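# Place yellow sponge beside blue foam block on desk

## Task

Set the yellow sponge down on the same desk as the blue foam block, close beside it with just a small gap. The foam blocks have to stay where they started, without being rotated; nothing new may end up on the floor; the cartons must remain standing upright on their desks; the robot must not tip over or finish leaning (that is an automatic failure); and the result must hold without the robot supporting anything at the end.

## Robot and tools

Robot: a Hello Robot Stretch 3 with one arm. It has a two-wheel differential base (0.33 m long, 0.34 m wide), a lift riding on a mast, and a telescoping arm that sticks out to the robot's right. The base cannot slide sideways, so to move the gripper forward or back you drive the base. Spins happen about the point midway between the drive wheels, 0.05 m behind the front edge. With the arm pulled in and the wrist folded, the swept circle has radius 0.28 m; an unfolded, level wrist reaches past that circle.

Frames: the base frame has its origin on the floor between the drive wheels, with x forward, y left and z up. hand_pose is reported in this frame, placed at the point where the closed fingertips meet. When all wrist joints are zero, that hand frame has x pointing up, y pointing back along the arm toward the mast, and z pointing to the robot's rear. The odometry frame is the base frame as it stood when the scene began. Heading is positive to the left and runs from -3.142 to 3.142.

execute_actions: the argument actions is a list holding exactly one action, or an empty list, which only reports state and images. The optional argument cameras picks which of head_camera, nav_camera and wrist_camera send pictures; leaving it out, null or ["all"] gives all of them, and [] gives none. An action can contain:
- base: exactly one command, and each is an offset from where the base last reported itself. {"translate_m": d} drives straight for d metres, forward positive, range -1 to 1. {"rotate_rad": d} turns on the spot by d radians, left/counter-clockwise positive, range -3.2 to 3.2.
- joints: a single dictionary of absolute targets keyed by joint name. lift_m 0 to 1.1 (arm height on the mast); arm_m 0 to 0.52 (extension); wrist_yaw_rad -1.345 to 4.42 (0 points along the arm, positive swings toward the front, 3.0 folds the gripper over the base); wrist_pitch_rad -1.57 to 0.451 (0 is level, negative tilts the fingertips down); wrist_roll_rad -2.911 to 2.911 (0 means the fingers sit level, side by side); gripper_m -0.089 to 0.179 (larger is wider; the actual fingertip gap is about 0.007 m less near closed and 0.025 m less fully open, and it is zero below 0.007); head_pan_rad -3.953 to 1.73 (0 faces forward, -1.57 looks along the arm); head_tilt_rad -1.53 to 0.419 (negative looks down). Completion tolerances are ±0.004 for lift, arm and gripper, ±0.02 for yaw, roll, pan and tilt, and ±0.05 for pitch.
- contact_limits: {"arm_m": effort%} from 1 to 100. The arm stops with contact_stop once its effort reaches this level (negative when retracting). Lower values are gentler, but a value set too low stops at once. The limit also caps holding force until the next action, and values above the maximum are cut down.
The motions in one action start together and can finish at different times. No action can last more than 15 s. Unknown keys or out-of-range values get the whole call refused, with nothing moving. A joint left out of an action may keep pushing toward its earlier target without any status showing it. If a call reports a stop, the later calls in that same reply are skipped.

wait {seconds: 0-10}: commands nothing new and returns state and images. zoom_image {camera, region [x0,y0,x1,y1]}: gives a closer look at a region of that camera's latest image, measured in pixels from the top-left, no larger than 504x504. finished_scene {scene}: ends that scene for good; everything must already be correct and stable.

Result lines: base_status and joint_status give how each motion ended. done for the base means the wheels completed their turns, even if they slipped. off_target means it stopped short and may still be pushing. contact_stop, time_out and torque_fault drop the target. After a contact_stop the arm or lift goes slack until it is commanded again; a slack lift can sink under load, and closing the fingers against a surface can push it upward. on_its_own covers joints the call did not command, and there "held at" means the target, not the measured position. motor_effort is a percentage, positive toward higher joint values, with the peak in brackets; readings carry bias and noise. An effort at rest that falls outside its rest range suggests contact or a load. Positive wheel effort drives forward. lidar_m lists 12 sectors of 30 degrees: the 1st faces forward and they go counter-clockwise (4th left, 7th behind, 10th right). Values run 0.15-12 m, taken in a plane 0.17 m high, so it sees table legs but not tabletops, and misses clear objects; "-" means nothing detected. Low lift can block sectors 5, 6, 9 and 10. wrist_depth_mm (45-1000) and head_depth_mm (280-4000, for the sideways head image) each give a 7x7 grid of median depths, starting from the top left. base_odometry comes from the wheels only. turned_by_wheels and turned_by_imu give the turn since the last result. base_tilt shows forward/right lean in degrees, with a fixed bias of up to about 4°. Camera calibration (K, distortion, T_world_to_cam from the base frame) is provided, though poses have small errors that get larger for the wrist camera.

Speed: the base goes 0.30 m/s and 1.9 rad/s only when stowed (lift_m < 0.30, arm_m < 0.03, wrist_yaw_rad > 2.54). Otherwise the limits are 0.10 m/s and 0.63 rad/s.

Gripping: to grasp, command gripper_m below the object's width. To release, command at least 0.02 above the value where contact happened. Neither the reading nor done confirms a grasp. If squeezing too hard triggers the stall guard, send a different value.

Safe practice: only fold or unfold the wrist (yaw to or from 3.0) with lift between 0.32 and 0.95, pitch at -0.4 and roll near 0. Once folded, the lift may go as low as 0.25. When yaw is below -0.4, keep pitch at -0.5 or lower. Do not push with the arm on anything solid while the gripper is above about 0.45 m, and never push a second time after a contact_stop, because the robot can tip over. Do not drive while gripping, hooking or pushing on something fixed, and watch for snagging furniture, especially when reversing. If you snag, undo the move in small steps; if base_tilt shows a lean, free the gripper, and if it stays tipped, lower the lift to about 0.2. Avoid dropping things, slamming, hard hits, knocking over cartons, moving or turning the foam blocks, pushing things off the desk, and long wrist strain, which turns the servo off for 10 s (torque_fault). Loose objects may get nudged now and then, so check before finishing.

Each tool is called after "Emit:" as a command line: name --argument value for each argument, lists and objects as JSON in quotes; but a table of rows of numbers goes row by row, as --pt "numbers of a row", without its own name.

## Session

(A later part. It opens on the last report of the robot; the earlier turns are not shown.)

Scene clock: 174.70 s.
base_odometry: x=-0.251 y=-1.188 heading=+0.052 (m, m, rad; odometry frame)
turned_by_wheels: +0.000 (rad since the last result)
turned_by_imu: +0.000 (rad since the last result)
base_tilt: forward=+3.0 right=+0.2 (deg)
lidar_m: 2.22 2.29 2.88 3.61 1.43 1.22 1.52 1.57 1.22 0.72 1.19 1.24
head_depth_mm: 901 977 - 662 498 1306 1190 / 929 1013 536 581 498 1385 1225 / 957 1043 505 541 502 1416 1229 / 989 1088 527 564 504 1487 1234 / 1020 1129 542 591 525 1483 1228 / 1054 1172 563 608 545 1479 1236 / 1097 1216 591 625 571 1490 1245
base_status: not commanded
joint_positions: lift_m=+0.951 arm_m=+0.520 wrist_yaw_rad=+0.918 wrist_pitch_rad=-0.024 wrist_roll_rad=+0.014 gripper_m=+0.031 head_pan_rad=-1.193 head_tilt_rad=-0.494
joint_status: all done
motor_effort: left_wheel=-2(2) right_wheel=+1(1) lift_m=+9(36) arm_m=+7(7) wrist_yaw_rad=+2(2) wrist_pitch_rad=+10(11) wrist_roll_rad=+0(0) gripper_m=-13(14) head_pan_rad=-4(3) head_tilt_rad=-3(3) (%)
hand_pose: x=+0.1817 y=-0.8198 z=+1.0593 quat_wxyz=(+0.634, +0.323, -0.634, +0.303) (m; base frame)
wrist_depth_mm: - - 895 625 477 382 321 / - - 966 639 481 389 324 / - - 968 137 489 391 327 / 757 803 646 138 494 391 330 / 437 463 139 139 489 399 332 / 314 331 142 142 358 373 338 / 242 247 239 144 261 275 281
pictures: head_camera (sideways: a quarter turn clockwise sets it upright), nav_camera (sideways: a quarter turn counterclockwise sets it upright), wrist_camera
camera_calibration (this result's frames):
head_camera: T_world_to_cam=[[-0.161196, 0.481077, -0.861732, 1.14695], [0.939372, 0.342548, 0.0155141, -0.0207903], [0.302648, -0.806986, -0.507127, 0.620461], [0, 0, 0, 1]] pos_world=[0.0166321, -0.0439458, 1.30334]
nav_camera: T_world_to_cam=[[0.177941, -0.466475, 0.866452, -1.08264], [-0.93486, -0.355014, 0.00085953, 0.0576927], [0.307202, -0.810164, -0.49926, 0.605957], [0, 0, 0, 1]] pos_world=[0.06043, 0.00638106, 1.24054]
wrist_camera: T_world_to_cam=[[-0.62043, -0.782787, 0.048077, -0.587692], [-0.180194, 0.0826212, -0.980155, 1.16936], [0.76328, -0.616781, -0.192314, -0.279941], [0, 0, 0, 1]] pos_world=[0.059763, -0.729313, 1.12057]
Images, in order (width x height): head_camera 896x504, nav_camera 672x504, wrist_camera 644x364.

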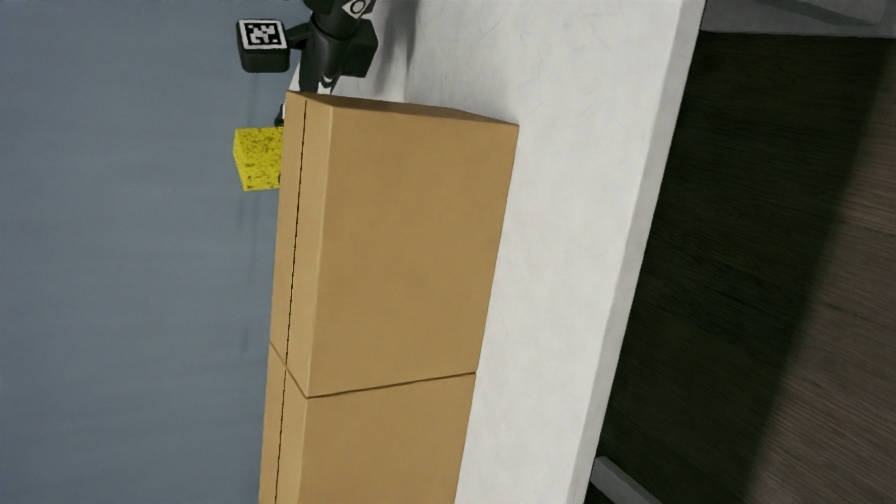

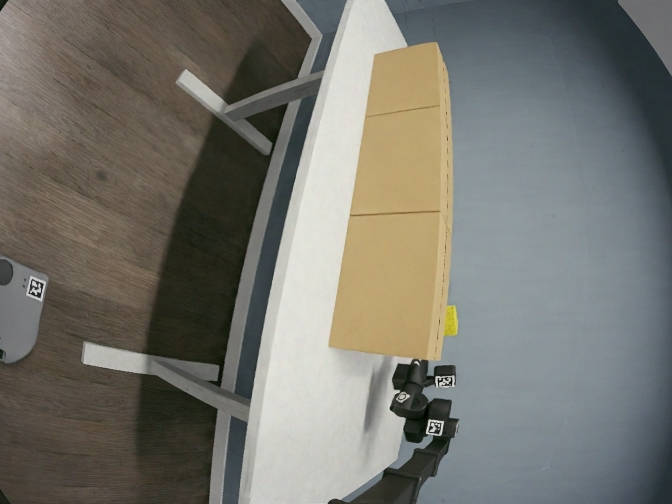

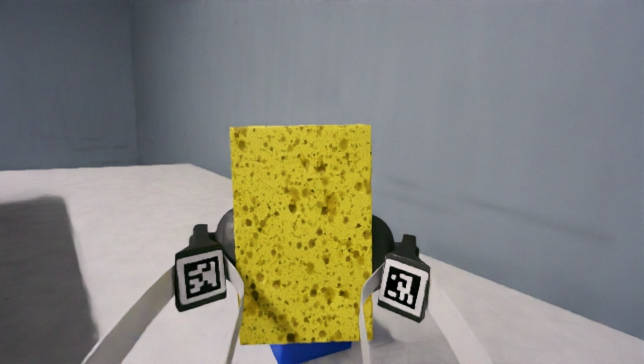

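Emit:
execute_actions --actions '[{"joints":{"lift_m":0.89}}]' --cameras '[]'

Emit:
execute_actions --actions '[{"joints":{"gripper_m":0.12}}]' --cameras '[]'

Emit:
execute_actions --actions '[{"joints":{"lift_m":1.09}}]' --cameras '[]'

Emit:
execute_actions --actions '[{"joints":{"wrist_pitch_rad":-0.6}}]' --cameras '["wrist_camera"]'

Scene clock: 178.67 s.
base_odometry: x=-0.251 y=-1.188 heading=+0.052 (m, m, rad; odometry frame)
turned_by_wheels: +0.000 (rad since the last result)
turned_by_imu: +0.000 (rad since the last result)
base_tilt: forward=+2.9 right=+0.3 (deg)
lidar_m: 2.22 2.28 2.87 3.61 1.43 1.21 1.52 1.57 1.21 0.72 1.19 1.25
head_depth_mm: 903 990 1043 630 498 1311 1177 / 930 1017 528 580 499 1387 1221 / 958 1055 503 540 502 1445 1230 / 989 1083 527 563 504 1470 1232 / 1021 1123 542 589 526 1492 1230 / 1055 1170 564 607 547 1484 1239 / 1090 1216 589 626 573 1483 1237
base_status: not commanded
joint_positions: lift_m=+0.891 arm_m=+0.520 wrist_yaw_rad=+0.918 wrist_pitch_rad=-0.024 wrist_roll_rad=+0.014 gripper_m=+0.031 head_pan_rad=-1.193 head_tilt_rad=-0.494
joint_status: all done
motor_effort: left_wheel=-1(1) right_wheel=+1(1) lift_m=+9(9) arm_m=+7(7) wrist_yaw_rad=+2(2) wrist_pitch_rad=+10(10) wrist_roll_rad=+0(0) gripper_m=-13(14) head_pan_rad=-4(4) head_tilt_rad=-3(3) (%)
hand_pose: x=+0.1817 y=-0.8198 z=+0.9993 quat_wxyz=(+0.634, +0.323, -0.634, +0.303) (m; base frame)
wrist_depth_mm: - - 939 634 476 387 322 / - - 954 633 481 390 324 / - - 988 137 492 394 331 / 491 522 424 137 497 395 332 / 292 298 140 140 381 371 333 / 205 214 141 141 234 242 251 / 159 162 157 145 172 181 186
pictures: none
No camera images: the call's "cameras" was empty. Leave "cameras" out to get every camera's image.

Scene clock: 180.07 s.
base_odometry: x=-0.251 y=-1.188 heading=+0.052 (m, m, rad; odometry frame)
turned_by_wheels: +0.000 (rad since the last result)
turned_by_imu: +0.000 (rad since the last result)
base_tilt: forward=+3.0 right=+0.2 (deg)
lidar_m: 2.22 2.29 2.87 3.61 1.43 1.22 1.52 1.56 1.22 0.72 1.19 1.25
head_depth_mm: 902 983 1044 631 497 1312 1179 / 928 1016 528 582 499 1389 1228 / 956 1055 504 541 502 1429 1220 / 992 1090 525 565 504 1474 1229 / 1017 1127 544 590 525 1493 1237 / 1056 1172 563 609 549 1479 1238 / 1088 1210 590 626 571 1486 1245
base_status: not commanded
joint_positions: lift_m=+0.891 arm_m=+0.520 wrist_yaw_rad=+0.918 wrist_pitch_rad=-0.023 wrist_roll_rad=+0.014 gripper_m=+0.120 head_pan_rad=-1.193 head_tilt_rad=-0.494
joint_status: all done
motor_effort: left_wheel=-1(1) right_wheel=+1(1) lift_m=+9(9) arm_m=+7(6) wrist_yaw_rad=+2(1) wrist_pitch_rad=+10(11) wrist_roll_rad=+0(0) gripper_m=+0(81) head_pan_rad=-4(4) head_tilt_rad=-3(3) (%)
hand_pose: x=+0.1817 y=-0.8199 z=+0.9995 quat_wxyz=(+0.633, +0.323, -0.634, +0.304) (m; base frame)
wrist_depth_mm: - - 923 620 477 384 322 / - - 973 636 480 387 324 / - - 961 624 492 394 327 / 496 533 120 118 481 395 333 / 293 323 126 122 345 372 332 / 208 - 132 127 229 244 249 / - 162 139 134 174 178 185
pictures: none
No camera images: the call's "cameras" was empty. Leave "cameras" out to get every camera's image.

Scene clock: 182.73 s.
base_odometry: x=-0.251 y=-1.188 heading=+0.052 (m, m, rad; odometry frame)
turned_by_wheels: +0.000 (rad since the last result)
turned_by_imu: +0.000 (rad since the last result)
base_tilt: forward=+2.9 right=+0.3 (deg)
lidar_m: 2.22 2.29 2.87 3.60 1.43 1.21 1.52 1.56 1.21 0.72 1.19 1.25
head_depth_mm: 896 1012 991 662 497 1307 1182 / 927 1025 577 584 501 1381 1224 / 961 1046 506 541 501 1436 1233 / 987 1097 526 564 505 1458 1234 / 1023 1134 542 590 524 1477 1236 / 1047 1177 565 609 546 1497 1243 / 1101 1217 589 625 571 1494 1239
base_status: not commanded
joint_positions: lift_m=+1.089 arm_m=+0.520 wrist_yaw_rad=+0.918 wrist_pitch_rad=-0.022 wrist_roll_rad=+0.014 gripper_m=+0.120 head_pan_rad=-1.193 head_tilt_rad=-0.494
joint_status: all done
motor_effort: left_wheel=-1(1) right_wheel=+1(1) lift_m=+39(41) arm_m=+7(7) wrist_yaw_rad=+2(3) wrist_pitch_rad=+10(10) wrist_roll_rad=+0(0) gripper_m=+0(0) head_pan_rad=-4(4) head_tilt_rad=-3(3) (%)
hand_pose: x=+0.1817 y=-0.8199 z=+1.1982 quat_wxyz=(+0.633, +0.323, -0.634, +0.304) (m; base frame)
wrist_depth_mm: - - 935 631 471 387 322 / - - 948 642 482 391 324 / - - 998 647 492 392 328 / - - 991 672 494 397 334 / 793 885 851 683 518 399 331 / 567 - 600 609 550 394 336 / 439 448 459 475 474 420 341
pictures: none
No camera images: the call's "cameras" was empty. Leave "cameras" out to get every camera's image.

Scene clock: 183.87 s.
base_odometry: x=-0.251 y=-1.188 heading=+0.052 (m, m, rad; odometry frame)
turned_by_wheels: +0.000 (rad since the last result)
turned_by_imu: +0.000 (rad since the last result)
base_tilt: forward=+3.0 right=+0.2 (deg)
lidar_m: 2.22 2.29 2.86 3.59 1.43 1.22 1.52 1.57 1.22 0.72 1.19 1.25
head_depth_mm: 905 980 924 661 497 1311 1177 / 928 1025 529 581 501 1375 1228 / 957 1046 505 539 501 1436 1230 / 990 1084 527 564 504 1484 1230 / 1018 1131 543 589 525 1490 1236 / 1056 1166 564 608 546 1490 1240 / 1092 1219 589 626 572 1493 1241
base_status: not commanded
joint_positions: lift_m=+1.089 arm_m=+0.520 wrist_yaw_rad=+0.918 wrist_pitch_rad=-0.611 wrist_roll_rad=+0.014 gripper_m=+0.120 head_pan_rad=-1.193 head_tilt_rad=-0.494
joint_status: all done
motor_effort: left_wheel=-1(1) right_wheel=+1(1) lift_m=+40(39) arm_m=+6(7) wrist_yaw_rad=+1(1) wrist_pitch_rad=+5(7) wrist_roll_rad=+0(0) gripper_m=+0(0) head_pan_rad=-4(3) head_tilt_rad=-3(3) (%)
hand_pose: x=+0.1343 y=-0.7838 z=+1.0611 quat_wxyz=(+0.696, +0.490, -0.515, +0.105) (m; base frame)
wrist_depth_mm: 638 668 707 636 477 382 317 / 497 511 527 551 516 404 331 / 400 410 424 437 459 431 354 / 337 344 353 222 373 382 367 / 291 301 296 203 320 325 333 / 255 - 261 255 273 282 288 / 229 231 236 239 241 244 252
pictures: wrist_camera
camera_calibration (this result's frames):
wrist_camera: T_world_to_cam=[[-0.597259, -0.80049, 0.0499711, -0.607943], [-0.585852, 0.392865, -0.708826, 1.16937], [0.547776, -0.452629, -0.703611, 0.479006], [0, 0, 0, 1]] pos_world=[0.0595879, -0.729244, 1.19629]
Images, in order (width x height): wrist_camera 644x364.

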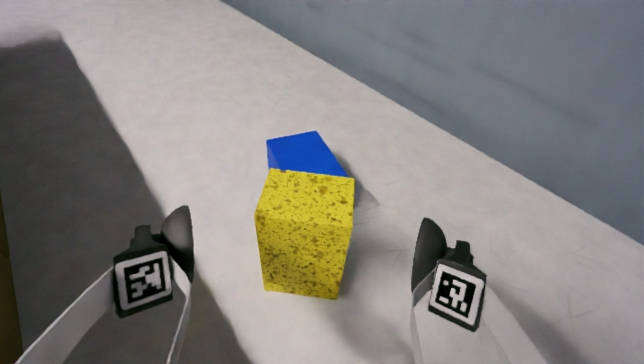

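Emit:
finished_scene --scene 1

The scene is finished: the task was done.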